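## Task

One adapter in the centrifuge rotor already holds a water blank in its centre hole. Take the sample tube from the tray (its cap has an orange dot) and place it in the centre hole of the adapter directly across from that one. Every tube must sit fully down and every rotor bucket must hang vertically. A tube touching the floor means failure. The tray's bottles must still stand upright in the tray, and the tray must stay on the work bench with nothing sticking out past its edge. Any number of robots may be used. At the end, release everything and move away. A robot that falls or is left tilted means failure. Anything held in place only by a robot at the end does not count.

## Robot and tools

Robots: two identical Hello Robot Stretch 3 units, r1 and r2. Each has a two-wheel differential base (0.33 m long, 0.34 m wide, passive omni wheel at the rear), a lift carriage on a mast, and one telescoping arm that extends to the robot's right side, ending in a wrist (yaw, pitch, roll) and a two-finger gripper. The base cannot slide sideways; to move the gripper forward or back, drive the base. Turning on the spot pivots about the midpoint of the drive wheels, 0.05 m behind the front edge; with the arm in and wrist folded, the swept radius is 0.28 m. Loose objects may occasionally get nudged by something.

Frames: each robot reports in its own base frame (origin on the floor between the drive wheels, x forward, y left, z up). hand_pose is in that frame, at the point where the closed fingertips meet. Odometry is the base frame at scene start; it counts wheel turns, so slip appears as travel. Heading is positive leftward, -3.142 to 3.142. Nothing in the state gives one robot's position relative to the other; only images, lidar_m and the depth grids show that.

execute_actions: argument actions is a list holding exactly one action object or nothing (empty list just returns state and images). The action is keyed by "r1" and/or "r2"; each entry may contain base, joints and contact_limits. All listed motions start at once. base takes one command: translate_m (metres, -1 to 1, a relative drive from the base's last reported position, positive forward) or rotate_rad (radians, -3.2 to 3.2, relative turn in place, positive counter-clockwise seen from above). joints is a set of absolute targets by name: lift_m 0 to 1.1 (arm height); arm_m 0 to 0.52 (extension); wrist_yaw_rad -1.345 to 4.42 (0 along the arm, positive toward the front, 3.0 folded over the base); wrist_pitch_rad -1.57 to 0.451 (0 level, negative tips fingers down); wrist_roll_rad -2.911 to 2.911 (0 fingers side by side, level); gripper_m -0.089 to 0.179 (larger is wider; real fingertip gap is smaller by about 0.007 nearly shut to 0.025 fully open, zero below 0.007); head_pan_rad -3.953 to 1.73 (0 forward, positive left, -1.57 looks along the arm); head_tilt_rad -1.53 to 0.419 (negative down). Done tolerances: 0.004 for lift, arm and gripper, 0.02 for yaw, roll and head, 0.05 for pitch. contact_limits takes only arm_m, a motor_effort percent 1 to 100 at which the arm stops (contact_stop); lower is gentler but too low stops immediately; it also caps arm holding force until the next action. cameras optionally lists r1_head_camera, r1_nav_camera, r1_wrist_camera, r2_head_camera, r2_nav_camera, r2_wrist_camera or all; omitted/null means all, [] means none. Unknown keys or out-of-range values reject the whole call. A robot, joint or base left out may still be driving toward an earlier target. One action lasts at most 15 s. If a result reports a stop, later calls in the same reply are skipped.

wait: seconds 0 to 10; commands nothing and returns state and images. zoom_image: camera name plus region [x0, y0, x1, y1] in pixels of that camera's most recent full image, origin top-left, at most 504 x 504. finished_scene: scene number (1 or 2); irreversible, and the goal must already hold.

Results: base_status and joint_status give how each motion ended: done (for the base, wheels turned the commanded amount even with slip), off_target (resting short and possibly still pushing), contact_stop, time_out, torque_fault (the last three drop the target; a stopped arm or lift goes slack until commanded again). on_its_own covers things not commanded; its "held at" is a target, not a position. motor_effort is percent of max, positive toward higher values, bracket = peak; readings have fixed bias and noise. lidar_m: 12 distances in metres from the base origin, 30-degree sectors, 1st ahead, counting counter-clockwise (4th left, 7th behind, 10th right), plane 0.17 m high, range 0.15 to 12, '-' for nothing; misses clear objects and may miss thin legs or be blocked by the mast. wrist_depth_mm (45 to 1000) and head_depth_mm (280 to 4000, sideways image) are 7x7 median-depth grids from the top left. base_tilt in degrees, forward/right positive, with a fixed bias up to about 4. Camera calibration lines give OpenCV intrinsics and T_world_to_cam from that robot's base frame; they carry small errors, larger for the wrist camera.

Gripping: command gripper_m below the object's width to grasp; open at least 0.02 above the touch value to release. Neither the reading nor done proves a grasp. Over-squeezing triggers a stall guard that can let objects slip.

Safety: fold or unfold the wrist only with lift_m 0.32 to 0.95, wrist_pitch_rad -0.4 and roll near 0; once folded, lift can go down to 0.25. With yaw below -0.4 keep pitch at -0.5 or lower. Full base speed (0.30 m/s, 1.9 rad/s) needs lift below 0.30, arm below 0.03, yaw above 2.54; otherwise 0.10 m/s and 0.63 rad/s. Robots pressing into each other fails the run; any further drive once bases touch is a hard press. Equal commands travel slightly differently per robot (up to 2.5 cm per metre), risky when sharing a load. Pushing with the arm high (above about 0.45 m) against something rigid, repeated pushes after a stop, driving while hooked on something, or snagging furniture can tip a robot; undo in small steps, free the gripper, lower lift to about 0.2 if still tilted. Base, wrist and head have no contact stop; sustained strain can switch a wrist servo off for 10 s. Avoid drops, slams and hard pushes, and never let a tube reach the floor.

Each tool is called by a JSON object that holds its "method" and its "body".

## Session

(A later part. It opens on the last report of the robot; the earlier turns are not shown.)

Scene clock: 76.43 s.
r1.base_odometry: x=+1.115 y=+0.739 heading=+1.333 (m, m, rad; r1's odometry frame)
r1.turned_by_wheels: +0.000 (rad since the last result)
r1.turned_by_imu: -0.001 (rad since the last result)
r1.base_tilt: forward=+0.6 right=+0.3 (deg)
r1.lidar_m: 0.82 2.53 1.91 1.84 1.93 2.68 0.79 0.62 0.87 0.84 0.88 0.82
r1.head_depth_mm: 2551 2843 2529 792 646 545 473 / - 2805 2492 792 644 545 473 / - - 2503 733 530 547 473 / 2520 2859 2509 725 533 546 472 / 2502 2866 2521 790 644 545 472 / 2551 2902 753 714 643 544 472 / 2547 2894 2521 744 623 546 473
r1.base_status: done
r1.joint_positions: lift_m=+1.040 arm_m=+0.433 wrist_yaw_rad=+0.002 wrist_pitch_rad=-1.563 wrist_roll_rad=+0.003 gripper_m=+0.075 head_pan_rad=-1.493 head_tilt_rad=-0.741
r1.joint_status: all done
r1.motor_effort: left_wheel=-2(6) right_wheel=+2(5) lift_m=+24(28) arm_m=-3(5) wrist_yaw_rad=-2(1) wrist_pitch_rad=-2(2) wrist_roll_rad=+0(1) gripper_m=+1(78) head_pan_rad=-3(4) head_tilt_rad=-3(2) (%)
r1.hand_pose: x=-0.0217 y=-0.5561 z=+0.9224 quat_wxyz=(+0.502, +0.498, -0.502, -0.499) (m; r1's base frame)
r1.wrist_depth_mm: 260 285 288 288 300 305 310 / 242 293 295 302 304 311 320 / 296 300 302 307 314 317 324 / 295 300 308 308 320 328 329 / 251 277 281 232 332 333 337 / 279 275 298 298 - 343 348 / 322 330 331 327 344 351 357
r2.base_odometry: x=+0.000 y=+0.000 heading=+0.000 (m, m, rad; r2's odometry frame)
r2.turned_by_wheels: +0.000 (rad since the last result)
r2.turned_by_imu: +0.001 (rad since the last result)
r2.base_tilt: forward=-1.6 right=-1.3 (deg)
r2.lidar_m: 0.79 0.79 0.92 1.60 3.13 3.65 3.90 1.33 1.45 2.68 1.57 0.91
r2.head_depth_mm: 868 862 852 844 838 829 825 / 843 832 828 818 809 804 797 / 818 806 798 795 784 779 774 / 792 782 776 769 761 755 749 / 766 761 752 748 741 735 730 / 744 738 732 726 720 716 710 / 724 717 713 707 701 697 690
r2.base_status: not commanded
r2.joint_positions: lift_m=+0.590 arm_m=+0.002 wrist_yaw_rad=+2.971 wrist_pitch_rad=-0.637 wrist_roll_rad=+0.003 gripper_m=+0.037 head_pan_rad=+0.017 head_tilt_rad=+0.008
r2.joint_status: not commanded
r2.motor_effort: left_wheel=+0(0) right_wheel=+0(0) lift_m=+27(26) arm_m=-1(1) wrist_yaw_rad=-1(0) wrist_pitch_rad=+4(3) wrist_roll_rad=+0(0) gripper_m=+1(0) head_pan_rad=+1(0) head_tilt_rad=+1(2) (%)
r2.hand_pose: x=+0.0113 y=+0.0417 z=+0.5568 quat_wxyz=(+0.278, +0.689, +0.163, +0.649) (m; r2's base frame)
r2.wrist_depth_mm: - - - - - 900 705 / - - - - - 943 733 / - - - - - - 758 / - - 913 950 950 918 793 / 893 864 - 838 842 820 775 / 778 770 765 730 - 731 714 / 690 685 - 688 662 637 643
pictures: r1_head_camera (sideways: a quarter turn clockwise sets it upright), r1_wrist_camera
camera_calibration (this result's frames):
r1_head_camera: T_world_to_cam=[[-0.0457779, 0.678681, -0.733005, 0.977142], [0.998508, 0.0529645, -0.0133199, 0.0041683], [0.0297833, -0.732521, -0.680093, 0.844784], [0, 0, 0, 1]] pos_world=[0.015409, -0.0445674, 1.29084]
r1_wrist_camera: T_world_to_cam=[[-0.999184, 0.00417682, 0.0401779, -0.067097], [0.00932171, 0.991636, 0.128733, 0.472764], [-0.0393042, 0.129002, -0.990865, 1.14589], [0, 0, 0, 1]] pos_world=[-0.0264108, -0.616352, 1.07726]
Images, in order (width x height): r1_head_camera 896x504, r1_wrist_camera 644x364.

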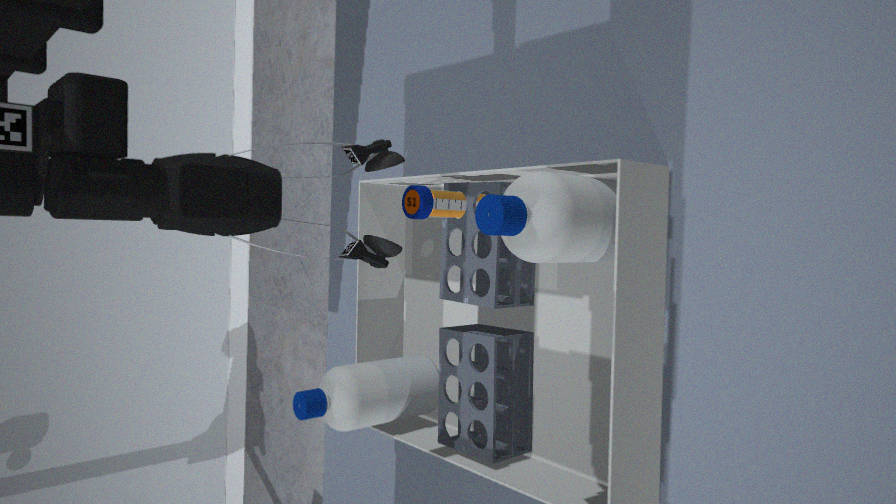

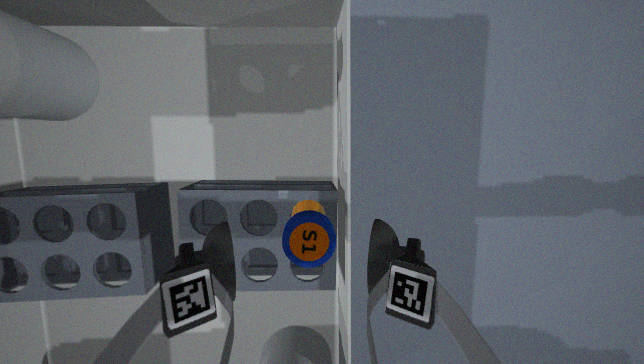

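{"method": "execute_actions", "body": {"actions": [{"r1":{"joints":{"arm_m":0.427,"lift_m":0.988,"gripper_m":0.068}}}], "cameras": ["r1_head_camera","r1_wrist_camera"]}}

Scene clock: 80.90 s.
r1.base_odometry: x=+1.115 y=+0.739 heading=+1.333 (m, m, rad; r1's odometry frame)
r1.turned_by_wheels: +0.000 (rad since the last result)
r1.turned_by_imu: -0.001 (rad since the last result)
r1.base_tilt: forward=+0.5 right=+0.2 (deg)
r1.lidar_m: 0.82 2.53 1.90 1.84 1.92 2.69 0.79 0.62 0.87 0.84 0.88 0.82
r1.head_depth_mm: 2384 2889 2503 790 644 545 473 / 2406 2926 2503 793 645 546 473 / 2435 - 948 728 531 546 472 / 2527 2825 2530 707 533 545 471 / 2514 2874 2517 788 641 545 473 / 2550 2869 752 714 645 546 473 / 2543 2879 2500 745 623 546 472
r1.base_status: not commanded
r1.joint_positions: lift_m=+0.988 arm_m=+0.427 wrist_yaw_rad=+0.002 wrist_pitch_rad=-1.563 wrist_roll_rad=+0.003 gripper_m=+0.068 head_pan_rad=-1.493 head_tilt_rad=-0.741
r1.joint_status: all done
r1.motor_effort: left_wheel=-2(1) right_wheel=+2(2) lift_m=+24(24) arm_m=-3(3) wrist_yaw_rad=+0(1) wrist_pitch_rad=-2(2) wrist_roll_rad=+1(0) gripper_m=+1(37) head_pan_rad=-3(3) head_tilt_rad=-3(2) (%)
r1.hand_pose: x=-0.0217 y=-0.5501 z=+0.8704 quat_wxyz=(+0.502, +0.498, -0.502, -0.499) (m; r1's base frame)
r1.wrist_depth_mm: 234 237 241 243 251 253 258 / 239 243 246 248 256 261 264 / 244 249 252 254 261 266 268 / 247 250 255 235 268 271 276 / 198 217 255 182 274 278 282 / 203 214 211 145 280 287 288 / 268 273 275 279 287 293 298
r2.base_odometry: x=+0.000 y=+0.000 heading=+0.000 (m, m, rad; r2's odometry frame)
r2.turned_by_wheels: +0.000 (rad since the last result)
r2.turned_by_imu: +0.001 (rad since the last result)
r2.base_tilt: forward=-1.7 right=-1.4 (deg)
r2.lidar_m: 0.79 0.79 0.91 1.60 3.11 3.62 3.91 1.33 1.45 2.67 1.57 0.91
r2.head_depth_mm: 868 861 852 845 836 831 823 / 844 836 826 815 810 803 795 / 815 808 798 796 789 777 776 / 790 783 776 768 765 755 750 / 767 760 755 747 741 735 728 / 743 740 733 726 721 713 709 / 722 717 714 707 703 696 691
r2.base_status: not commanded
r2.joint_positions: lift_m=+0.590 arm_m=+0.002 wrist_yaw_rad=+2.971 wrist_pitch_rad=-0.637 wrist_roll_rad=+0.003 gripper_m=+0.037 head_pan_rad=+0.017 head_tilt_rad=+0.008
r2.joint_status: not commanded
r2.motor_effort: left_wheel=+0(0) right_wheel=+0(0) lift_m=+27(26) arm_m=-1(1) wrist_yaw_rad=+0(1) wrist_pitch_rad=+4(3) wrist_roll_rad=+0(0) gripper_m=+1(0) head_pan_rad=+0(1) head_tilt_rad=+1(2) (%)
r2.hand_pose: x=+0.0113 y=+0.0417 z=+0.5568 quat_wxyz=(+0.278, +0.689, +0.163, +0.649) (m; r2's base frame)
r2.wrist_depth_mm: - - - - - 871 693 / - - - - - 942 738 / - - - - - - 768 / - - 959 943 930 904 817 / 860 856 - 836 852 815 775 / 788 771 755 742 - 711 713 / 687 698 - 682 653 631 639
pictures: r1_head_camera (sideways: a quarter turn clockwise sets it upright), r1_wrist_camera
camera_calibration (this result's frames):
r1_head_camera: T_world_to_cam=[[-0.0457778, 0.678681, -0.733005, 0.977142], [0.998508, 0.0529644, -0.0133199, 0.00416829], [0.0297832, -0.732521, -0.680093, 0.844783], [0, 0, 0, 1]] pos_world=[0.0154089, -0.0445674, 1.29084]
r1_wrist_camera: T_world_to_cam=[[-0.999184, 0.00417208, 0.0401787, -0.0650365], [0.0093221, 0.991619, 0.128859, 0.473357], [-0.0393043, 0.129128, -0.990849, 1.09365], [0, 0, 0, 1]] pos_world=[-0.0264108, -0.61034, 1.02526]
Images, in order (width x height): r1_head_camera 896x504, r1_wrist_camera 644x364.

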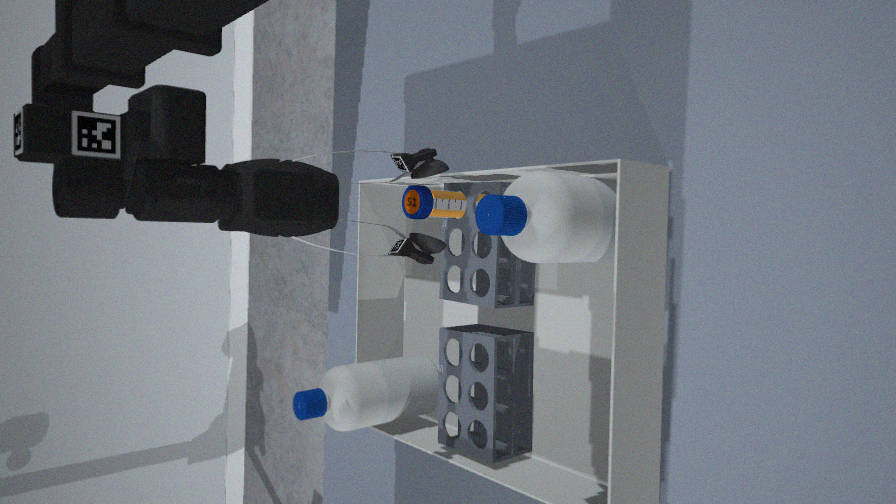

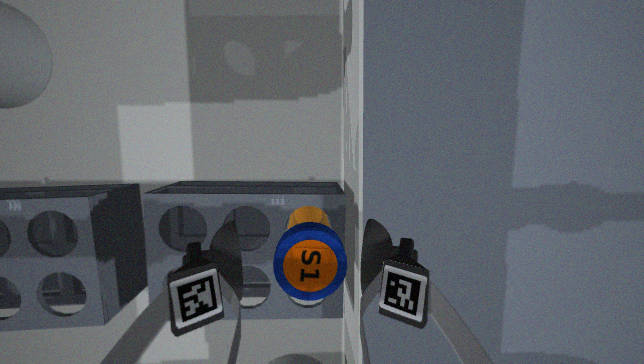

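{"method": "execute_actions", "body": {"actions": [{"r1":{"joints":{"gripper_m":0.015}}}], "cameras": []}}

{"method": "execute_actions", "body": {"actions": [{"r1":{"joints":{"lift_m":1.1}}}], "cameras": ["r1_head_camera","r1_wrist_camera"]}}

Scene clock: 85.17 s.
r1.base_odometry: x=+1.115 y=+0.739 heading=+1.333 (m, m, rad; r1's odometry frame)
r1.turned_by_wheels: +0.000 (rad since the last result)
r1.turned_by_imu: -0.001 (rad since the last result)
r1.base_tilt: forward=+0.5 right=+0.2 (deg)
r1.lidar_m: 0.83 2.52 1.90 1.84 1.93 2.68 0.79 0.62 0.87 0.84 0.88 0.82
r1.head_depth_mm: 2367 2893 2481 789 646 545 472 / 2422 2865 2555 790 644 545 472 / 2434 - 946 720 532 545 473 / 2525 2843 1746 713 534 544 473 / 2544 2862 2500 787 641 545 473 / 2532 2874 751 713 642 546 472 / 2558 2893 2524 747 622 545 473
r1.base_status: not commanded
r1.joint_positions: lift_m=+0.988 arm_m=+0.427 wrist_yaw_rad=+0.002 wrist_pitch_rad=-1.563 wrist_roll_rad=+0.003 gripper_m=+0.015 head_pan_rad=-1.493 head_tilt_rad=-0.741
r1.joint_status: all done
r1.motor_effort: left_wheel=-2(2) right_wheel=+3(3) lift_m=+24(24) arm_m=-4(3) wrist_yaw_rad=-1(1) wrist_pitch_rad=-2(2) wrist_roll_rad=+1(1) gripper_m=-8(83) head_pan_rad=-3(3) head_tilt_rad=-2(3) (%)
r1.hand_pose: x=-0.0217 y=-0.5501 z=+0.8704 quat_wxyz=(+0.502, +0.498, -0.502, -0.499) (m; r1's base frame)
r1.wrist_depth_mm: 234 238 240 244 249 254 257 / 242 243 245 249 254 261 263 / 244 247 251 253 261 266 269 / 251 250 253 235 268 271 274 / 199 216 232 150 275 279 282 / 202 212 211 143 280 283 289 / 267 271 275 276 288 293 295
r2.base_odometry: x=+0.000 y=+0.000 heading=+0.000 (m, m, rad; r2's odometry frame)
r2.turned_by_wheels: +0.000 (rad since the last result)
r2.turned_by_imu: +0.001 (rad since the last result)
r2.base_tilt: forward=-1.6 right=-1.2 (deg)
r2.lidar_m: 0.79 0.79 0.92 1.60 3.13 3.63 3.92 1.34 1.44 2.66 1.57 0.91
r2.head_depth_mm: 870 858 854 845 840 831 822 / 843 835 827 818 809 804 797 / 819 808 801 795 786 780 775 / 790 782 780 771 764 759 751 / 765 763 755 746 742 735 730 / 746 739 733 727 721 713 710 / 723 716 712 707 702 697 690
r2.base_status: not commanded
r2.joint_positions: lift_m=+0.590 arm_m=+0.002 wrist_yaw_rad=+2.971 wrist_pitch_rad=-0.637 wrist_roll_rad=+0.003 gripper_m=+0.037 head_pan_rad=+0.017 head_tilt_rad=+0.008
r2.joint_status: not commanded
r2.motor_effort: left_wheel=+0(0) right_wheel=+0(0) lift_m=+27(26) arm_m=-1(2) wrist_yaw_rad=+0(1) wrist_pitch_rad=+3(4) wrist_roll_rad=+0(0) gripper_m=+1(0) head_pan_rad=+1(1) head_tilt_rad=+2(1) (%)
r2.hand_pose: x=+0.0113 y=+0.0417 z=+0.5568 quat_wxyz=(+0.278, +0.689, +0.163, +0.649) (m; r2's base frame)
r2.wrist_depth_mm: - - - - - 891 689 / - - - - - 949 741 / - - - - - - 774 / - - 955 957 916 906 792 / 870 852 - 815 819 801 784 / 779 763 758 736 - 725 690 / 687 690 - 690 650 653 652
pictures: none
No camera images: the call's "cameras" was empty. Leave "cameras" out to get every camera's image.

Scene clock: 87.03 s.
r1.base_odometry: x=+1.115 y=+0.739 heading=+1.333 (m, m, rad; r1's odometry frame)
r1.turned_by_wheels: +0.000 (rad since the last result)
r1.turned_by_imu: +0.000 (rad since the last result)
r1.base_tilt: forward=+0.5 right=+0.2 (deg)
r1.lidar_m: 0.82 2.52 1.90 1.84 1.92 2.68 0.79 0.62 0.87 0.84 0.88 0.82
r1.head_depth_mm: 2495 2778 2512 793 646 544 473 / 2507 2765 2518 793 646 544 471 / - 2951 985 745 529 546 473 / 2487 2838 2532 734 533 545 472 / 2564 2822 2538 789 642 545 473 / 2571 2875 755 712 644 545 473 / 2577 2877 2473 746 623 545 473
r1.base_status: not commanded
r1.joint_positions: lift_m=+1.100 arm_m=+0.427 wrist_yaw_rad=+0.002 wrist_pitch_rad=-1.563 wrist_roll_rad=+0.003 gripper_m=+0.015 head_pan_rad=-1.493 head_tilt_rad=-0.741
r1.joint_status: all done
r1.motor_effort: left_wheel=-2(2) right_wheel=+2(2) lift_m=+31(33) arm_m=-4(4) wrist_yaw_rad=-1(1) wrist_pitch_rad=-2(2) wrist_roll_rad=+0(0) gripper_m=-9(8) head_pan_rad=-2(3) head_tilt_rad=-3(3) (%)
r1.hand_pose: x=-0.0217 y=-0.5501 z=+0.9821 quat_wxyz=(+0.502, +0.498, -0.502, -0.499) (m; r1's base frame)
r1.wrist_depth_mm: 276 330 333 350 358 359 367 / 244 345 352 360 364 372 378 / 328 356 365 366 374 380 387 / 307 360 341 345 380 385 395 / 309 315 347 150 393 399 402 / 340 375 382 143 397 405 414 / 347 388 394 327 410 419 424
r2.base_odometry: x=+0.000 y=+0.000 heading=+0.000 (m, m, rad; r2's odometry frame)
r2.turned_by_wheels: +0.000 (rad since the last result)
r2.turned_by_imu: +0.000 (rad since the last result)
r2.base_tilt: forward=-1.6 right=-1.4 (deg)
r2.lidar_m: 0.79 0.79 0.92 1.61 3.12 3.63 3.91 1.34 1.45 2.67 1.57 0.91
r2.head_depth_mm: 868 861 854 844 838 828 821 / 843 835 825 821 808 802 798 / 814 805 800 791 789 779 774 / 791 786 777 770 763 758 752 / 768 761 755 751 742 734 729 / 744 738 730 727 721 714 709 / 723 719 715 704 702 692 690
r2.base_status: not commanded
r2.joint_positions: lift_m=+0.590 arm_m=+0.002 wrist_yaw_rad=+2.971 wrist_pitch_rad=-0.637 wrist_roll_rad=+0.003 gripper_m=+0.037 head_pan_rad=+0.017 head_tilt_rad=+0.008
r2.joint_status: not commanded
r2.motor_effort: left_wheel=+0(0) right_wheel=+1(0) lift_m=+26(26) arm_m=-1(1) wrist_yaw_rad=+0(0) wrist_pitch_rad=+3(4) wrist_roll_rad=+0(1) gripper_m=+1(0) head_pan_rad=+0(1) head_tilt_rad=+1(2) (%)
r2.hand_pose: x=+0.0113 y=+0.0417 z=+0.5568 quat_wxyz=(+0.278, +0.689, +0.163, +0.649) (m; r2's base frame)
r2.wrist_depth_mm: - - - - - 911 707 / - - - - - 954 748 / - - - - - - 765 / - - 948 936 933 911 796 / 881 860 - 833 835 816 764 / 767 769 757 733 - 722 702 / 695 696 - 688 660 650 637
pictures: r1_head_camera (sideways: a quarter turn clockwise sets it upright), r1_wrist_camera
camera_calibration (this result's frames):
r1_head_camera: T_world_to_cam=[[-0.0457778, 0.678681, -0.733005, 0.977142], [0.998508, 0.0529644, -0.0133199, 0.00416829], [0.0297832, -0.732521, -0.680093, 0.844783], [0, 0, 0, 1]] pos_world=[0.0154089, -0.0445674, 1.29084]
r1_wrist_camera: T_world_to_cam=[[-0.999184, 0.00417242, 0.0401787, -0.0695236], [0.00932244, 0.991619, 0.128859, 0.458965], [-0.0393043, 0.129128, -0.990849, 1.20431], [0, 0, 0, 1]] pos_world=[-0.0264108, -0.61034, 1.13694]
Images, in order (width x height): r1_head_camera 896x504, r1_wrist_camera 644x364.

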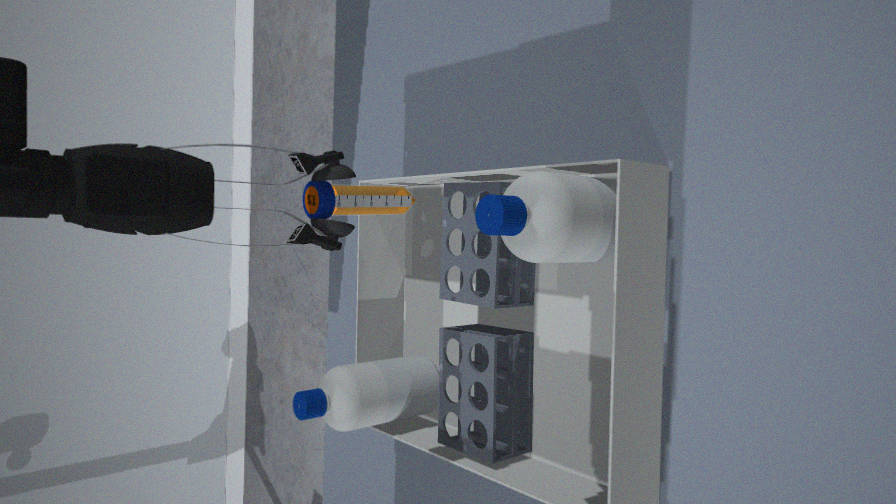

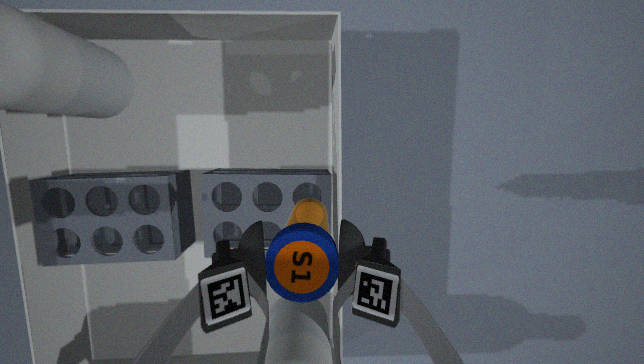

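{"method": "execute_actions", "body": {"actions": [{"r1":{"base":{"rotate_rad":-0.22}}}], "cameras": []}}

{"method": "execute_actions", "body": {"actions": [{"r1":{"base":{"translate_m":-0.25},"joints":{"head_pan_rad":-2.3,"head_tilt_rad":-0.9}}}], "cameras": ["r1_nav_camera"]}}

Scene clock: 92.17 s.
r1.base_odometry: x=+1.115 y=+0.739 heading=+1.113 (m, m, rad; r1's odometry frame)
r1.turned_by_wheels: -0.220 (rad since the last result)
r1.turned_by_imu: -0.223 (rad since the last result)
r1.base_tilt: forward=+0.5 right=+0.2 (deg)
r1.lidar_m: 0.82 3.34 2.06 1.84 1.85 2.22 4.22 0.62 0.94 0.84 0.84 1.01
r1.head_depth_mm: 2646 2999 1023 791 645 545 473 / 2649 3010 1026 791 645 545 473 / - 3001 983 792 646 545 473 / 2507 2841 2539 792 628 545 472 / 2522 2817 2522 763 500 538 472 / 2471 2758 2514 790 643 535 474 / 2427 2736 2524 761 626 523 474
r1.base_status: done
r1.joint_positions: lift_m=+1.100 arm_m=+0.427 wrist_yaw_rad=+0.002 wrist_pitch_rad=-1.563 wrist_roll_rad=+0.003 gripper_m=+0.015 head_pan_rad=-1.493 head_tilt_rad=-0.741
r1.joint_status: not commanded
r1.motor_effort: left_wheel=+2(8) right_wheel=-2(10) lift_m=+31(31) arm_m=-4(4) wrist_yaw_rad=-2(1) wrist_pitch_rad=-2(2) wrist_roll_rad=+1(0) gripper_m=-8(8) head_pan_rad=-3(3) head_tilt_rad=-2(2) (%)
r1.hand_pose: x=-0.0217 y=-0.5501 z=+0.9821 quat_wxyz=(+0.502, +0.498, -0.502, -0.499) (m; r1's base frame)
r1.wrist_depth_mm: 341 328 348 352 360 364 370 / 343 344 356 357 370 373 374 / 350 356 361 368 375 378 384 / 358 360 372 380 381 388 395 / 325 313 344 151 390 395 406 / 321 381 367 143 405 405 409 / 383 386 321 401 413 411 422
r2.base_odometry: x=+0.000 y=+0.000 heading=+0.000 (m, m, rad; r2's odometry frame)
r2.turned_by_wheels: +0.000 (rad since the last result)
r2.turned_by_imu: +0.001 (rad since the last result)
r2.base_tilt: forward=-1.8 right=-1.3 (deg)
r2.lidar_m: 0.79 0.79 0.92 1.60 3.12 3.63 3.92 1.33 1.45 2.67 1.57 0.91
r2.head_depth_mm: 869 865 853 846 836 827 822 / 842 835 828 819 811 804 797 / 817 810 802 793 788 778 771 / 790 785 775 769 762 758 750 / 765 762 754 746 742 737 729 / 747 741 732 725 722 715 709 / 725 720 714 707 702 698 688
r2.base_status: not commanded
r2.joint_positions: lift_m=+0.590 arm_m=+0.002 wrist_yaw_rad=+2.971 wrist_pitch_rad=-0.637 wrist_roll_rad=+0.003 gripper_m=+0.037 head_pan_rad=+0.017 head_tilt_rad=+0.008
r2.joint_status: not commanded
r2.motor_effort: left_wheel=+0(1) right_wheel=+1(1) lift_m=+27(27) arm_m=-1(1) wrist_yaw_rad=+0(0) wrist_pitch_rad=+4(4) wrist_roll_rad=+0(1) gripper_m=+0(1) head_pan_rad=+0(1) head_tilt_rad=+1(3) (%)
r2.hand_pose: x=+0.0113 y=+0.0417 z=+0.5568 quat_wxyz=(+0.278, +0.689, +0.163, +0.649) (m; r2's base frame)
r2.wrist_depth_mm: - - - - - 868 706 / - - - - - 962 758 / - - - - - - 792 / - - 970 944 925 925 795 / 886 854 - 832 810 798 777 / 778 765 757 731 - 719 717 / 684 699 - 697 656 655 644
pictures: none
No camera images: the call's "cameras" was empty. Leave "cameras" out to get every camera's image.

Scene clock: 95.83 s.
r1.base_odometry: x=+1.004 y=+0.515 heading=+1.113 (m, m, rad; r1's odometry frame)
r1.turned_by_wheels: +0.000 (rad since the last result)
r1.turned_by_imu: +0.000 (rad since the last result)
r1.base_tilt: forward=+0.5 right=+0.3 (deg)
r1.lidar_m: 1.07 3.24 2.00 1.79 1.80 2.16 4.02 0.43 0.42 0.89 0.89 1.07
r1.head_depth_mm: 3336 969 1053 1606 1438 1248 1113 / 3358 1003 823 1011 1409 1258 1125 / 3340 1025 857 949 1102 1255 1147 / 1167 1053 936 677 824 1210 1156 / 1071 951 1046 677 592 1230 1116 / 942 977 1095 676 578 524 1109 / 876 2325 810 676 579 505 1060
r1.base_status: done
r1.joint_positions: lift_m=+1.100 arm_m=+0.427 wrist_yaw_rad=+0.002 wrist_pitch_rad=-1.563 wrist_roll_rad=+0.003 gripper_m=+0.015 head_pan_rad=-2.293 head_tilt_rad=-0.889
r1.joint_status: all done
r1.motor_effort: left_wheel=+2(3) right_wheel=-2(8) lift_m=+32(31) arm_m=-4(4) wrist_yaw_rad=-1(1) wrist_pitch_rad=-2(2) wrist_roll_rad=+1(0) gripper_m=-7(8) head_pan_rad=-3(35) head_tilt_rad=-4(11) (%)
r1.hand_pose: x=-0.0217 y=-0.5501 z=+0.9821 quat_wxyz=(+0.502, +0.498, -0.502, -0.499) (m; r1's base frame)
r1.wrist_depth_mm: 345 337 348 354 357 365 515 / 344 345 355 359 367 372 527 / 351 359 364 368 377 377 552 / 360 364 369 373 380 393 575 / 369 371 379 151 394 398 593 / 377 381 387 142 405 405 - / 373 393 397 403 406 415 -
r2.base_odometry: x=+0.000 y=+0.000 heading=+0.000 (m, m, rad; r2's odometry frame)
r2.turned_by_wheels: +0.000 (rad since the last result)
r2.turned_by_imu: +0.001 (rad since the last result)
r2.base_tilt: forward=-1.7 right=-1.3 (deg)
r2.lidar_m: 0.79 0.79 0.92 1.60 3.13 3.63 3.93 1.33 1.45 2.68 1.57 0.91
r2.head_depth_mm: 870 863 855 847 840 829 823 / 841 836 827 817 811 805 796 / 814 809 799 792 789 779 771 / 790 781 776 770 760 757 751 / 767 757 755 748 741 737 730 / 745 739 731 725 723 715 711 / 723 718 714 709 701 696 690
r2.base_status: not commanded
r2.joint_positions: lift_m=+0.590 arm_m=+0.002 wrist_yaw_rad=+2.971 wrist_pitch_rad=-0.637 wrist_roll_rad=+0.003 gripper_m=+0.037 head_pan_rad=+0.017 head_tilt_rad=+0.008
r2.joint_status: not commanded
r2.motor_effort: left_wheel=+0(0) right_wheel=+0(0) lift_m=+26(27) arm_m=-1(1) wrist_yaw_rad=+1(1) wrist_pitch_rad=+3(3) wrist_roll_rad=+0(0) gripper_m=+1(0) head_pan_rad=+1(0) head_tilt_rad=+1(2) (%)
r2.hand_pose: x=+0.0113 y=+0.0417 z=+0.5568 quat_wxyz=(+0.278, +0.689, +0.163, +0.649) (m; r2's base frame)
r2.wrist_depth_mm: - - - - - 850 689 / - - - - - 936 731 / - - - - - - 778 / - - 965 961 944 919 794 / 876 867 - 832 843 820 779 / 772 753 748 746 - 715 713 / 706 681 - 699 659 658 649
pictures: r1_nav_camera (sideways: a quarter turn counterclockwise sets it upright)
camera_calibration (this result's frames):
r1_nav_camera: T_world_to_cam=[[-0.49471, -0.595652, 0.63282, -0.776255], [-0.766772, 0.641902, 0.00477377, 0.0531262], [-0.409052, -0.482867, -0.774284, 0.965141], [0, 0, 0, 1]] pos_world=[0.0515081, -0.0304447, 1.23827]
Images, in order (width x height): r1_nav_camera 672x504.

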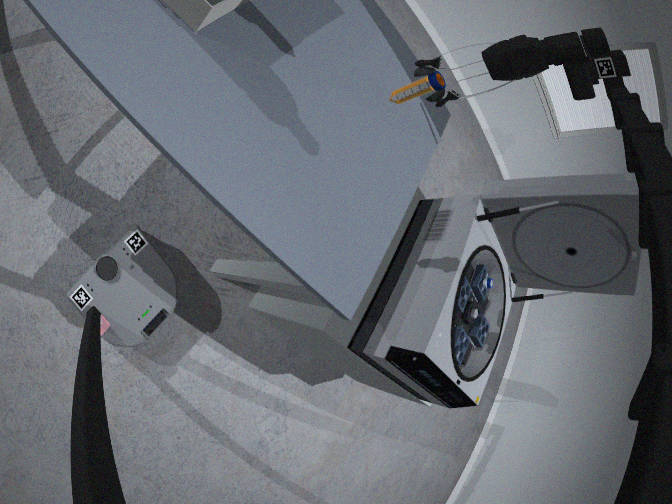

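{"method": "execute_actions", "body": {"actions": [{"r1":{"base":{"translate_m":-0.45},"joints":{"arm_m":0.1}}}], "cameras": []}}

{"method": "execute_actions", "body": {"actions": [{"r1":{"base":{"rotate_rad":0.22}}}], "cameras": []}}

{"method": "execute_actions", "body": {"actions": [{"r1":{"base":{"translate_m":-0.45},"joints":{"head_pan_rad":-1.5,"head_tilt_rad":-0.8}}}], "cameras": ["r1_head_camera","r1_wrist_camera"]}}

Scene clock: 106.47 s.
r1.base_odometry: x=+0.805 y=+0.111 heading=+1.113 (m, m, rad; r1's odometry frame)
r1.turned_by_wheels: +0.000 (rad since the last result)
r1.turned_by_imu: -0.002 (rad since the last result)
r1.base_tilt: forward=+0.5 right=+0.2 (deg)
r1.lidar_m: 1.53 3.06 1.90 1.71 1.71 2.05 3.58 0.54 0.33 0.31 0.33 1.18
r1.head_depth_mm: 3145 2500 2012 1679 1437 1253 1113 / 3250 2526 1956 1631 1437 1254 1131 / 3341 2525 818 993 1373 1254 1149 / 3338 2522 759 762 975 1239 1150 / 3411 965 819 665 742 958 1103 / 3341 983 815 616 640 742 1080 / 945 965 828 622 718 740 1113
r1.base_status: done
r1.joint_positions: lift_m=+1.100 arm_m=+0.100 wrist_yaw_rad=+0.002 wrist_pitch_rad=-1.563 wrist_roll_rad=+0.003 gripper_m=+0.015 head_pan_rad=-2.293 head_tilt_rad=-0.889
r1.joint_status: all done
r1.motor_effort: left_wheel=+2(3) right_wheel=-2(9) lift_m=+32(31) arm_m=-3(4) wrist_yaw_rad=-1(2) wrist_pitch_rad=-2(2) wrist_roll_rad=+0(1) gripper_m=-8(8) head_pan_rad=-3(3) head_tilt_rad=-3(4) (%)
r1.hand_pose: x=-0.0217 y=-0.2231 z=+0.9821 quat_wxyz=(+0.502, +0.498, -0.502, -0.499) (m; r1's base frame)
r1.wrist_depth_mm: 343 344 - 552 318 320 352 / 345 351 - 569 398 438 - / 354 357 - - - - - / - - - - - - - / - - - 142 - - - / - - - 143 - - - / - - - - - - -
r2.base_odometry: x=+0.000 y=+0.000 heading=+0.000 (m, m, rad; r2's odometry frame)
r2.turned_by_wheels: +0.000 (rad since the last result)
r2.turned_by_imu: +0.002 (rad since the last result)
r2.base_tilt: forward=-1.8 right=-1.4 (deg)
r2.lidar_m: 0.79 0.79 0.91 1.61 3.11 3.65 3.92 1.33 1.45 2.66 1.58 0.91
r2.head_depth_mm: 868 861 854 845 838 827 820 / 841 830 828 819 811 807 797 / 816 812 797 794 788 784 772 / 791 783 776 770 761 755 748 / 765 759 753 746 740 736 728 / 743 740 733 727 721 715 708 / 723 719 714 707 702 695 688
r2.base_status: not commanded
r2.joint_positions: lift_m=+0.590 arm_m=+0.002 wrist_yaw_rad=+2.971 wrist_pitch_rad=-0.637 wrist_roll_rad=+0.003 gripper_m=+0.037 head_pan_rad=+0.017 head_tilt_rad=+0.008
r2.joint_status: not commanded
r2.motor_effort: left_wheel=+0(0) right_wheel=+0(0) lift_m=+26(26) arm_m=+0(1) wrist_yaw_rad=+1(1) wrist_pitch_rad=+4(4) wrist_roll_rad=+0(0) gripper_m=+0(0) head_pan_rad=+1(1) head_tilt_rad=+0(3) (%)
r2.hand_pose: x=+0.0113 y=+0.0417 z=+0.5568 quat_wxyz=(+0.278, +0.689, +0.163, +0.649) (m; r2's base frame)
r2.wrist_depth_mm: - - - - - 885 702 / - - - - - 956 737 / - - - - - - 777 / - - 990 946 911 928 798 / 882 867 - 849 818 798 775 / 772 766 751 731 - 711 717 / 689 682 - 681 652 656 641
pictures: none
No camera images: the call's "cameras" was empty. Leave "cameras" out to get every camera's image.

Scene clock: 107.77 s.
r1.base_odometry: x=+0.805 y=+0.111 heading=+1.333 (m, m, rad; r1's odometry frame)
r1.turned_by_wheels: +0.220 (rad since the last result)
r1.turned_by_imu: +0.222 (rad since the last result)
r1.base_tilt: forward=+0.5 right=+0.2 (deg)
r1.lidar_m: 1.53 2.36 1.76 1.70 1.78 2.49 3.58 0.41 0.31 0.33 0.34 1.42
r1.head_depth_mm: 3343 2529 815 1083 1437 1258 1108 / 3367 2541 765 836 1278 1246 1133 / 3397 957 844 710 932 1218 1150 / 3373 985 800 648 744 1069 1148 / 956 994 823 616 716 819 1094 / 880 948 817 664 800 920 1110 / 817 888 763 887 849 1209 1063
r1.base_status: done
r1.joint_positions: lift_m=+1.100 arm_m=+0.100 wrist_yaw_rad=+0.002 wrist_pitch_rad=-1.563 wrist_roll_rad=+0.003 gripper_m=+0.015 head_pan_rad=-2.293 head_tilt_rad=-0.889
r1.joint_status: not commanded
r1.motor_effort: left_wheel=-2(7) right_wheel=+3(7) lift_m=+32(31) arm_m=-3(4) wrist_yaw_rad=-2(2) wrist_pitch_rad=-2(2) wrist_roll_rad=+0(0) gripper_m=-8(8) head_pan_rad=-3(4) head_tilt_rad=-4(3) (%)
r1.hand_pose: x=-0.0217 y=-0.2231 z=+0.9821 quat_wxyz=(+0.502, +0.498, -0.502, -0.499) (m; r1's base frame)
r1.wrist_depth_mm: 338 347 351 - 539 319 325 / 346 350 354 - 534 333 334 / 354 358 370 - 588 438 444 / - - - - - - - / - - - 142 - - - / - - - 142 - - - / - - - - - - -
r2.base_odometry: x=+0.000 y=+0.000 heading=+0.000 (m, m, rad; r2's odometry frame)
r2.turned_by_wheels: +0.000 (rad since the last result)
r2.turned_by_imu: +0.000 (rad since the last result)
r2.base_tilt: forward=-1.7 right=-1.3 (deg)
r2.lidar_m: 0.79 0.79 0.91 1.60 3.13 3.62 3.92 1.33 1.44 2.66 1.57 0.91
r2.head_depth_mm: 870 862 851 842 836 828 823 / 845 836 825 822 810 805 798 / 817 805 801 793 788 782 773 / 790 785 779 769 764 755 749 / 767 758 753 746 741 732 730 / 741 739 735 725 721 715 707 / 722 717 711 707 699 693 691
r2.base_status: not commanded
r2.joint_positions: lift_m=+0.590 arm_m=+0.002 wrist_yaw_rad=+2.971 wrist_pitch_rad=-0.637 wrist_roll_rad=+0.003 gripper_m=+0.037 head_pan_rad=+0.017 head_tilt_rad=+0.008
r2.joint_status: not commanded
r2.motor_effort: left_wheel=+0(0) right_wheel=+0(1) lift_m=+26(27) arm_m=-1(1) wrist_yaw_rad=+0(1) wrist_pitch_rad=+4(3) wrist_roll_rad=+0(0) gripper_m=+0(0) head_pan_rad=+1(1) head_tilt_rad=+1(1) (%)
r2.hand_pose: x=+0.0113 y=+0.0417 z=+0.5568 quat_wxyz=(+0.278, +0.689, +0.163, +0.649) (m; r2's base frame)
r2.wrist_depth_mm: - - - - - 904 705 / - - - - - 952 712 / - - - - - - 752 / - - 947 937 927 936 797 / 879 859 - 836 827 811 775 / 762 757 750 745 - 735 707 / 704 693 - 696 679 649 641
pictures: none
No camera images: the call's "cameras" was empty. Leave "cameras" out to get every camera's image.

Scene clock: 113.50 s.
r1.base_odometry: x=+0.699 y=-0.326 heading=+1.333 (m, m, rad; r1's odometry frame)
r1.turned_by_wheels: +0.000 (rad since the last result)
r1.turned_by_imu: -0.002 (rad since the last result)
r1.base_tilt: forward=+0.5 right=+0.2 (deg)
r1.lidar_m: 1.97 2.38 1.77 1.72 1.79 2.50 3.12 0.40 0.30 0.29 0.30 0.42
r1.head_depth_mm: - 839 838 751 563 574 806 / - - - - 571 577 819 / - - - - 342 580 833 / 727 817 904 747 630 582 845 / 727 839 872 744 560 588 860 / 733 843 838 735 560 588 871 / 2732 2881 2263 1251 561 592 882
r1.base_status: done
r1.joint_positions: lift_m=+1.100 arm_m=+0.100 wrist_yaw_rad=+0.002 wrist_pitch_rad=-1.563 wrist_roll_rad=+0.003 gripper_m=+0.015 head_pan_rad=-1.507 head_tilt_rad=-0.804
r1.joint_status: all done
r1.motor_effort: left_wheel=-2(6) right_wheel=+3(4) lift_m=+32(32) arm_m=-3(4) wrist_yaw_rad=-1(1) wrist_pitch_rad=-3(2) wrist_roll_rad=+1(0) gripper_m=-9(8) head_pan_rad=+3(37) head_tilt_rad=+2(8) (%)
r1.hand_pose: x=-0.0217 y=-0.2231 z=+0.9821 quat_wxyz=(+0.502, +0.498, -0.502, -0.499) (m; r1's base frame)
r1.wrist_depth_mm: 296 302 431 376 323 318 - / 307 310 312 318 322 323 - / - 393 395 403 409 604 - / - - - - - - - / - - - 142 - - - / - - - 143 - - - / - - - - - - -
r2.base_odometry: x=+0.000 y=+0.000 heading=+0.000 (m, m, rad; r2's odometry frame)
r2.turned_by_wheels: +0.000 (rad since the last result)
r2.turned_by_imu: +0.001 (rad since the last result)
r2.base_tilt: forward=-1.7 right=-1.4 (deg)
r2.lidar_m: 0.79 0.79 0.91 1.60 3.11 3.61 3.91 1.33 1.44 2.66 1.57 0.91
r2.head_depth_mm: 872 864 853 848 837 826 823 / 841 833 825 818 813 803 794 / 816 808 801 792 789 778 771 / 788 786 777 770 765 755 750 / 766 759 755 748 741 737 730 / 745 739 734 728 722 716 709 / 723 718 712 707 700 697 691
r2.base_status: not commanded
r2.joint_positions: lift_m=+0.590 arm_m=+0.002 wrist_yaw_rad=+2.971 wrist_pitch_rad=-0.637 wrist_roll_rad=+0.003 gripper_m=+0.037 head_pan_rad=+0.017 head_tilt_rad=+0.008
r2.joint_status: not commanded
r2.motor_effort: left_wheel=+0(0) right_wheel=+0(1) lift_m=+27(26) arm_m=-1(1) wrist_yaw_rad=+1(1) wrist_pitch_rad=+4(4) wrist_roll_rad=+0(0) gripper_m=+1(0) head_pan_rad=+1(0) head_tilt_rad=+1(3) (%)
r2.hand_pose: x=+0.0113 y=+0.0417 z=+0.5568 quat_wxyz=(+0.278, +0.689, +0.163, +0.649) (m; r2's base frame)
r2.wrist_depth_mm: - - - - - 889 701 / - - - - - 953 725 / - - - - - - 787 / - - 950 969 928 929 811 / 879 878 - 821 837 812 794 / 764 782 748 737 - 723 713 / 689 688 - 685 655 651 641
pictures: r1_head_camera (sideways: a quarter turn clockwise sets it upright), r1_wrist_camera
camera_calibration (this result's frames):
r1_head_camera: T_world_to_cam=[[-0.0392063, 0.723945, -0.688743, 0.919419], [0.99909, 0.0399879, -0.0148409, 0.00614384], [0.0167973, -0.688698, -0.724854, 0.903079], [0, 0, 0, 1]] pos_world=[0.0147394, -0.0439062, 1.28793]
r1_wrist_camera: T_world_to_cam=[[-0.999184, 0.00417131, 0.0401788, -0.0708885], [0.00932224, 0.991616, 0.128881, 0.13467], [-0.0393044, 0.129151, -0.990846, 1.16209], [0, 0, 0, 1]] pos_world=[-0.0264108, -0.283329, 1.13694]
Images, in order (width x height): r1_head_camera 896x504, r1_wrist_camera 644x364.

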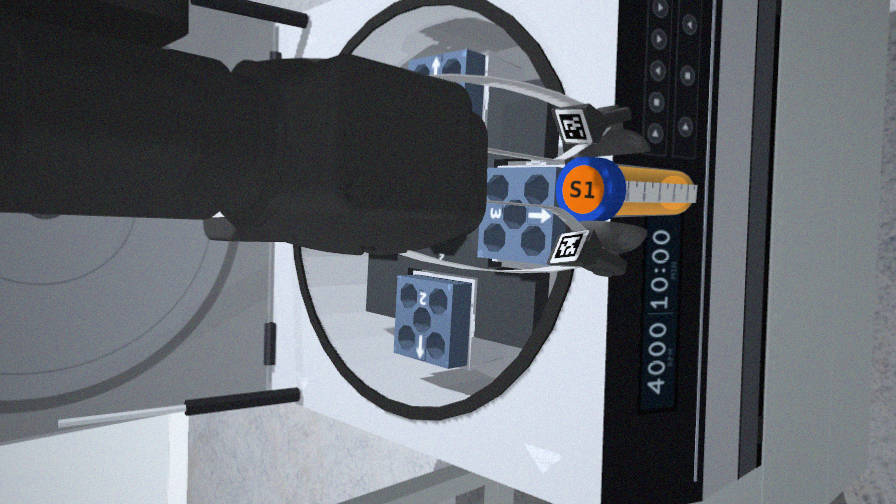

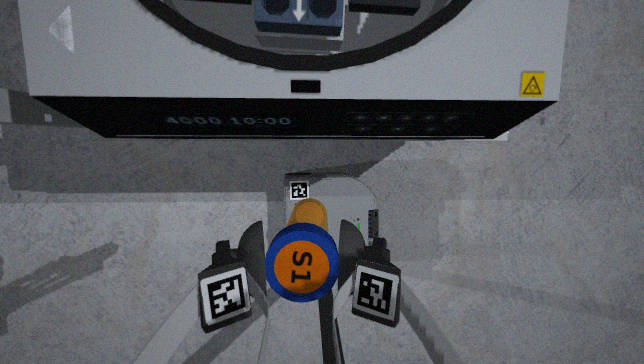

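{"method": "execute_actions", "body": {"actions": [{"r1":{"joints":{"arm_m":0.26}}}], "cameras": ["r1_head_camera","r1_wrist_camera"]}}

Scene clock: 117.77 s.
r1.base_odometry: x=+0.699 y=-0.326 heading=+1.333 (m, m, rad; r1's odometry frame)
r1.turned_by_wheels: +0.000 (rad since the last result)
r1.turned_by_imu: -0.001 (rad since the last result)
r1.base_tilt: forward=+0.5 right=+0.2 (deg)
r1.lidar_m: 1.97 2.38 1.77 1.72 1.80 2.49 3.13 0.40 0.29 0.29 0.30 0.42
r1.head_depth_mm: 731 808 841 744 562 573 802 / 733 831 873 740 563 575 818 / - - 881 686 556 579 829 / 725 833 906 739 557 582 845 / 731 836 872 743 561 586 858 / 730 844 842 737 562 591 870 / 2638 2906 2271 1252 560 593 884
r1.base_status: not commanded
r1.joint_positions: lift_m=+1.100 arm_m=+0.260 wrist_yaw_rad=+0.002 wrist_pitch_rad=-1.563 wrist_roll_rad=+0.003 gripper_m=+0.015 head_pan_rad=-1.507 head_tilt_rad=-0.804
r1.joint_status: all done
r1.motor_effort: left_wheel=-2(2) right_wheel=+3(3) lift_m=+32(32) arm_m=+3(4) wrist_yaw_rad=-1(1) wrist_pitch_rad=-3(2) wrist_roll_rad=+0(0) gripper_m=-8(8) head_pan_rad=+3(3) head_tilt_rad=+0(1) (%)
r1.hand_pose: x=-0.0217 y=-0.3826 z=+0.9821 quat_wxyz=(+0.502, +0.498, -0.502, -0.499) (m; r1's base frame)
r1.wrist_depth_mm: 299 348 357 351 356 345 - / 304 378 371 375 383 331 - / 313 319 385 392 394 333 - / 323 323 369 437 339 343 - / - 331 331 151 344 349 - / - - - 142 - - - / - - - - - - -
r2.base_odometry: x=+0.000 y=+0.000 heading=+0.000 (m, m, rad; r2's odometry frame)
r2.turned_by_wheels: +0.000 (rad since the last result)
r2.turned_by_imu: +0.001 (rad since the last result)
r2.base_tilt: forward=-1.7 right=-1.3 (deg)
r2.lidar_m: 0.79 0.79 0.91 1.60 3.11 3.61 3.92 1.33 1.45 2.67 1.57 0.91
r2.head_depth_mm: 872 860 852 843 838 828 823 / 842 835 826 820 811 802 797 / 816 807 797 794 784 782 776 / 791 784 776 768 763 758 751 / 766 759 754 748 741 734 731 / 743 738 732 728 721 716 709 / 724 720 712 706 702 695 689
r2.base_status: not commanded
r2.joint_positions: lift_m=+0.590 arm_m=+0.002 wrist_yaw_rad=+2.971 wrist_pitch_rad=-0.637 wrist_roll_rad=+0.003 gripper_m=+0.037 head_pan_rad=+0.017 head_tilt_rad=+0.008
r2.joint_status: not commanded
r2.motor_effort: left_wheel=+0(0) right_wheel=-1(0) lift_m=+26(27) arm_m=-1(1) wrist_yaw_rad=+1(0) wrist_pitch_rad=+4(4) wrist_roll_rad=+0(0) gripper_m=+0(1) head_pan_rad=+0(0) head_tilt_rad=+1(1) (%)
r2.hand_pose: x=+0.0113 y=+0.0417 z=+0.5568 quat_wxyz=(+0.278, +0.689, +0.163, +0.649) (m; r2's base frame)
r2.wrist_depth_mm: - - - - - 903 696 / - - - - - 945 721 / - - - - - - 757 / - - 939 923 912 913 805 / 874 869 - 858 809 813 774 / 776 755 752 752 - 722 721 / 697 698 - 699 658 655 660
pictures: r1_head_camera (sideways: a quarter turn clockwise sets it upright), r1_wrist_camera
camera_calibration (this result's frames):
r1_head_camera: T_world_to_cam=[[-0.0392621, 0.723734, -0.688961, 0.919704], [0.999086, 0.0400787, -0.0148338, 0.00613456], [0.016877, -0.688914, -0.724646, 0.902808], [0, 0, 0, 1]] pos_world=[0.0147439, -0.0439096, 1.28795]
r1_wrist_camera: T_world_to_cam=[[-0.999184, 0.00419613, 0.0401788, -0.0702132], [0.00934686, 0.991616, 0.128881, 0.292804], [-0.0393012, 0.129151, -0.990846, 1.18269], [0, 0, 0, 1]] pos_world=[-0.0264118, -0.4428, 1.13694]
Images, in order (width x height): r1_head_camera 896x504, r1_wrist_camera 644x364.

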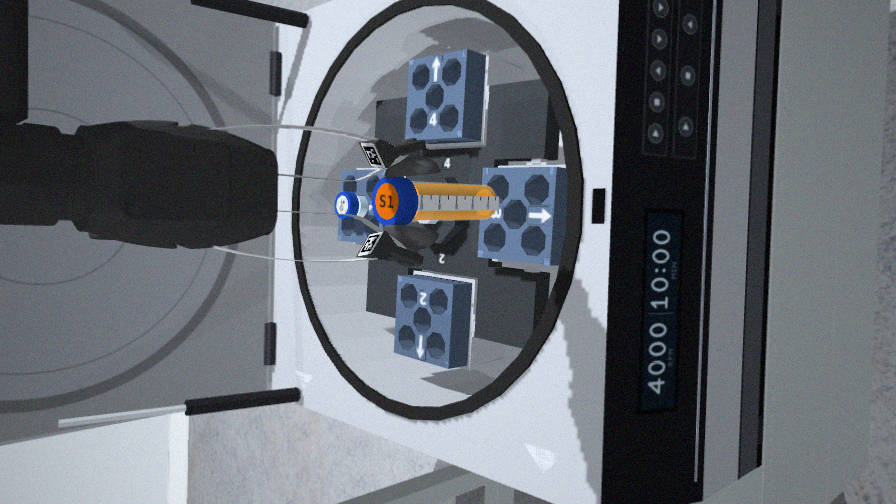

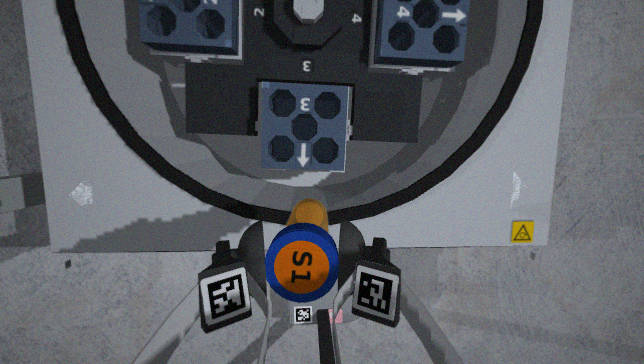

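{"method": "execute_actions", "body": {"actions": [{"r1":{"base":{"translate_m":0.004},"joints":{"arm_m":0.33}}}], "cameras": []}}

{"method": "execute_actions", "body": {"actions": [{"r1":{"joints":{"lift_m":1.015}}}], "cameras": ["r1_head_camera","r1_wrist_camera"]}}

Scene clock: 125.10 s.
r1.base_odometry: x=+0.700 y=-0.322 heading=+1.333 (m, m, rad; r1's odometry frame)
r1.turned_by_wheels: +0.000 (rad since the last result)
r1.turned_by_imu: -0.001 (rad since the last result)
r1.base_tilt: forward=+0.5 right=+0.2 (deg)
r1.lidar_m: 1.96 2.38 1.77 1.72 1.79 2.50 3.12 0.40 0.30 0.29 0.30 0.42
r1.head_depth_mm: 716 823 842 752 561 572 804 / 718 826 875 743 562 576 817 / - 864 881 733 557 579 828 / 711 846 898 744 559 581 845 / 728 839 874 744 561 586 857 / 730 844 852 735 561 589 869 / 2703 2899 2289 1322 560 593 879
r1.base_status: done
r1.joint_positions: lift_m=+1.100 arm_m=+0.330 wrist_yaw_rad=+0.002 wrist_pitch_rad=-1.563 wrist_roll_rad=+0.003 gripper_m=+0.015 head_pan_rad=-1.507 head_tilt_rad=-0.804
r1.joint_status: all done
r1.motor_effort: left_wheel=-2(3) right_wheel=+3(9) lift_m=+31(31) arm_m=+3(5) wrist_yaw_rad=-1(1) wrist_pitch_rad=-2(2) wrist_roll_rad=+0(1) gripper_m=-7(8) head_pan_rad=+3(2) head_tilt_rad=+1(1) (%)
r1.hand_pose: x=-0.0217 y=-0.4526 z=+0.9821 quat_wxyz=(+0.502, +0.498, -0.502, -0.499) (m; r1's base frame)
r1.wrist_depth_mm: 299 352 363 372 373 347 - / 307 342 368 358 365 357 - / 314 359 381 380 391 348 - / - 327 389 394 399 341 - / 577 331 381 151 373 354 - / - 339 338 142 350 355 - / - - - - - - -
r2.base_odometry: x=+0.000 y=+0.000 heading=+0.000 (m, m, rad; r2's odometry frame)
r2.turned_by_wheels: +0.000 (rad since the last result)
r2.turned_by_imu: +0.001 (rad since the last result)
r2.base_tilt: forward=-1.7 right=-1.4 (deg)
r2.lidar_m: 0.79 0.79 0.91 1.60 3.12 3.63 3.91 1.33 1.45 2.66 1.57 0.91
r2.head_depth_mm: 872 860 849 843 836 826 824 / 841 835 826 816 810 806 796 / 818 808 798 793 789 779 772 / 791 781 776 771 761 758 748 / 770 760 754 747 741 737 730 / 745 739 732 730 720 715 710 / 723 716 711 709 702 696 690
r2.base_status: not commanded
r2.joint_positions: lift_m=+0.590 arm_m=+0.002 wrist_yaw_rad=+2.971 wrist_pitch_rad=-0.637 wrist_roll_rad=+0.003 gripper_m=+0.037 head_pan_rad=+0.017 head_tilt_rad=+0.008
r2.joint_status: not commanded
r2.motor_effort: left_wheel=+0(0) right_wheel=+0(0) lift_m=+26(27) arm_m=-1(1) wrist_yaw_rad=-1(0) wrist_pitch_rad=+4(3) wrist_roll_rad=+0(0) gripper_m=+0(1) head_pan_rad=+1(1) head_tilt_rad=+3(1) (%)
r2.hand_pose: x=+0.0113 y=+0.0417 z=+0.5568 quat_wxyz=(+0.278, +0.689, +0.163, +0.649) (m; r2's base frame)
r2.wrist_depth_mm: - - - - - 895 693 / - - - - - 953 735 / - - - - - - 783 / - - 969 922 904 902 794 / 874 857 - 840 842 801 793 / 752 768 749 740 - 732 704 / 708 688 - 688 660 637 631
pictures: none
No camera images: the call's "cameras" was empty. Leave "cameras" out to get every camera's image.

Scene clock: 126.70 s.
r1.base_odometry: x=+0.700 y=-0.322 heading=+1.333 (m, m, rad; r1's odometry frame)
r1.turned_by_wheels: +0.000 (rad since the last result)
r1.turned_by_imu: +0.000 (rad since the last result)
r1.base_tilt: forward=+0.5 right=+0.2 (deg)
r1.lidar_m: 1.96 2.38 1.77 1.72 1.80 2.50 3.14 0.40 0.30 0.29 0.30 0.41
r1.head_depth_mm: 746 820 842 752 562 574 804 / - 845 877 745 561 577 817 / - - 878 701 556 579 829 / 725 827 884 722 557 583 843 / 729 835 876 745 561 587 855 / 734 842 850 735 561 590 872 / 2682 2949 2251 1328 561 592 882
r1.base_status: not commanded
r1.joint_positions: lift_m=+1.015 arm_m=+0.330 wrist_yaw_rad=+0.002 wrist_pitch_rad=-1.563 wrist_roll_rad=+0.003 gripper_m=+0.015 head_pan_rad=-1.507 head_tilt_rad=-0.804
r1.joint_status: all done
r1.motor_effort: left_wheel=-2(2) right_wheel=+3(3) lift_m=+25(28) arm_m=+3(3) wrist_yaw_rad=-1(2) wrist_pitch_rad=-2(2) wrist_roll_rad=+0(0) gripper_m=-9(8) head_pan_rad=+3(3) head_tilt_rad=+1(1) (%)
r1.hand_pose: x=-0.0217 y=-0.4526 z=+0.8974 quat_wxyz=(+0.502, +0.498, -0.502, -0.499) (m; r1's base frame)
r1.wrist_depth_mm: 269 257 286 271 290 276 247 / 270 265 292 274 299 299 249 / 255 311 298 300 310 313 252 / 234 302 303 284 315 309 255 / 241 272 359 151 369 265 263 / 247 249 270 143 271 264 272 / 251 255 259 261 267 271 279
r2.base_odometry: x=+0.000 y=+0.000 heading=+0.000 (m, m, rad; r2's odometry frame)
r2.turned_by_wheels: +0.000 (rad since the last result)
r2.turned_by_imu: +0.000 (rad since the last result)
r2.base_tilt: forward=-1.6 right=-1.3 (deg)
r2.lidar_m: 0.79 0.79 0.92 1.60 3.13 3.63 3.92 1.33 1.44 2.67 1.57 0.91
r2.head_depth_mm: 870 861 852 844 837 826 817 / 840 837 826 819 809 803 799 / 815 808 801 793 788 779 772 / 790 783 779 770 764 760 749 / 768 762 753 749 742 735 727 / 744 739 736 728 722 715 711 / 725 717 714 706 701 696 691
r2.base_status: not commanded
r2.joint_positions: lift_m=+0.590 arm_m=+0.002 wrist_yaw_rad=+2.971 wrist_pitch_rad=-0.637 wrist_roll_rad=+0.003 gripper_m=+0.037 head_pan_rad=+0.017 head_tilt_rad=+0.008
r2.joint_status: not commanded
r2.motor_effort: left_wheel=+0(0) right_wheel=+0(0) lift_m=+26(27) arm_m=-1(1) wrist_yaw_rad=+1(0) wrist_pitch_rad=+4(4) wrist_roll_rad=+0(0) gripper_m=+1(0) head_pan_rad=+0(1) head_tilt_rad=+1(2) (%)
r2.hand_pose: x=+0.0113 y=+0.0417 z=+0.5568 quat_wxyz=(+0.278, +0.689, +0.163, +0.649) (m; r2's base frame)
r2.wrist_depth_mm: - - - - - 891 689 / - - - - - 966 743 / - - - - - - 770 / - - 947 961 910 887 782 / 871 858 - 822 856 800 778 / 779 752 754 733 - 704 696 / 711 688 - 689 660 641 641
pictures: r1_head_camera (sideways: a quarter turn clockwise sets it upright), r1_wrist_camera
camera_calibration (this result's frames):
r1_head_camera: T_world_to_cam=[[-0.0392619, 0.723728, -0.688968, 0.919713], [0.999086, 0.0400789, -0.0148336, 0.00613429], [0.0168776, -0.688921, -0.72464, 0.9028], [0, 0, 0, 1]] pos_world=[0.0147439, -0.0439097, 1.28795]
r1_wrist_camera: T_world_to_cam=[[-0.999184, 0.00419631, 0.0401788, -0.0665161], [0.00934705, 0.991616, 0.128881, 0.373138], [-0.0393011, 0.129152, -0.990846, 1.1078], [0, 0, 0, 1]] pos_world=[-0.0264118, -0.512804, 1.05224]
Images, in order (width x height): r1_head_camera 896x504, r1_wrist_camera 644x364.

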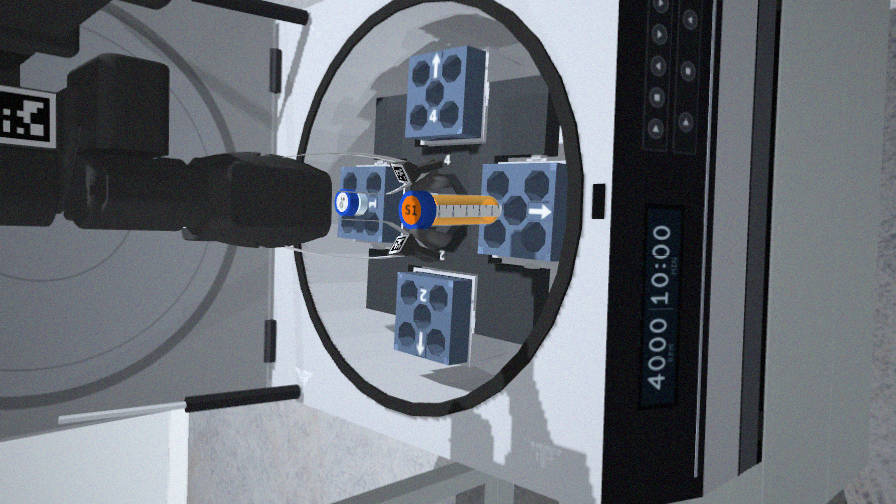

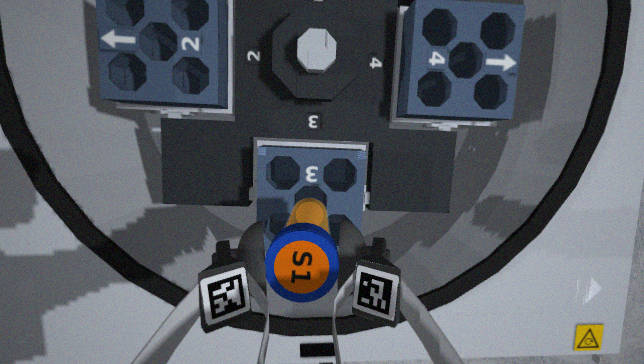

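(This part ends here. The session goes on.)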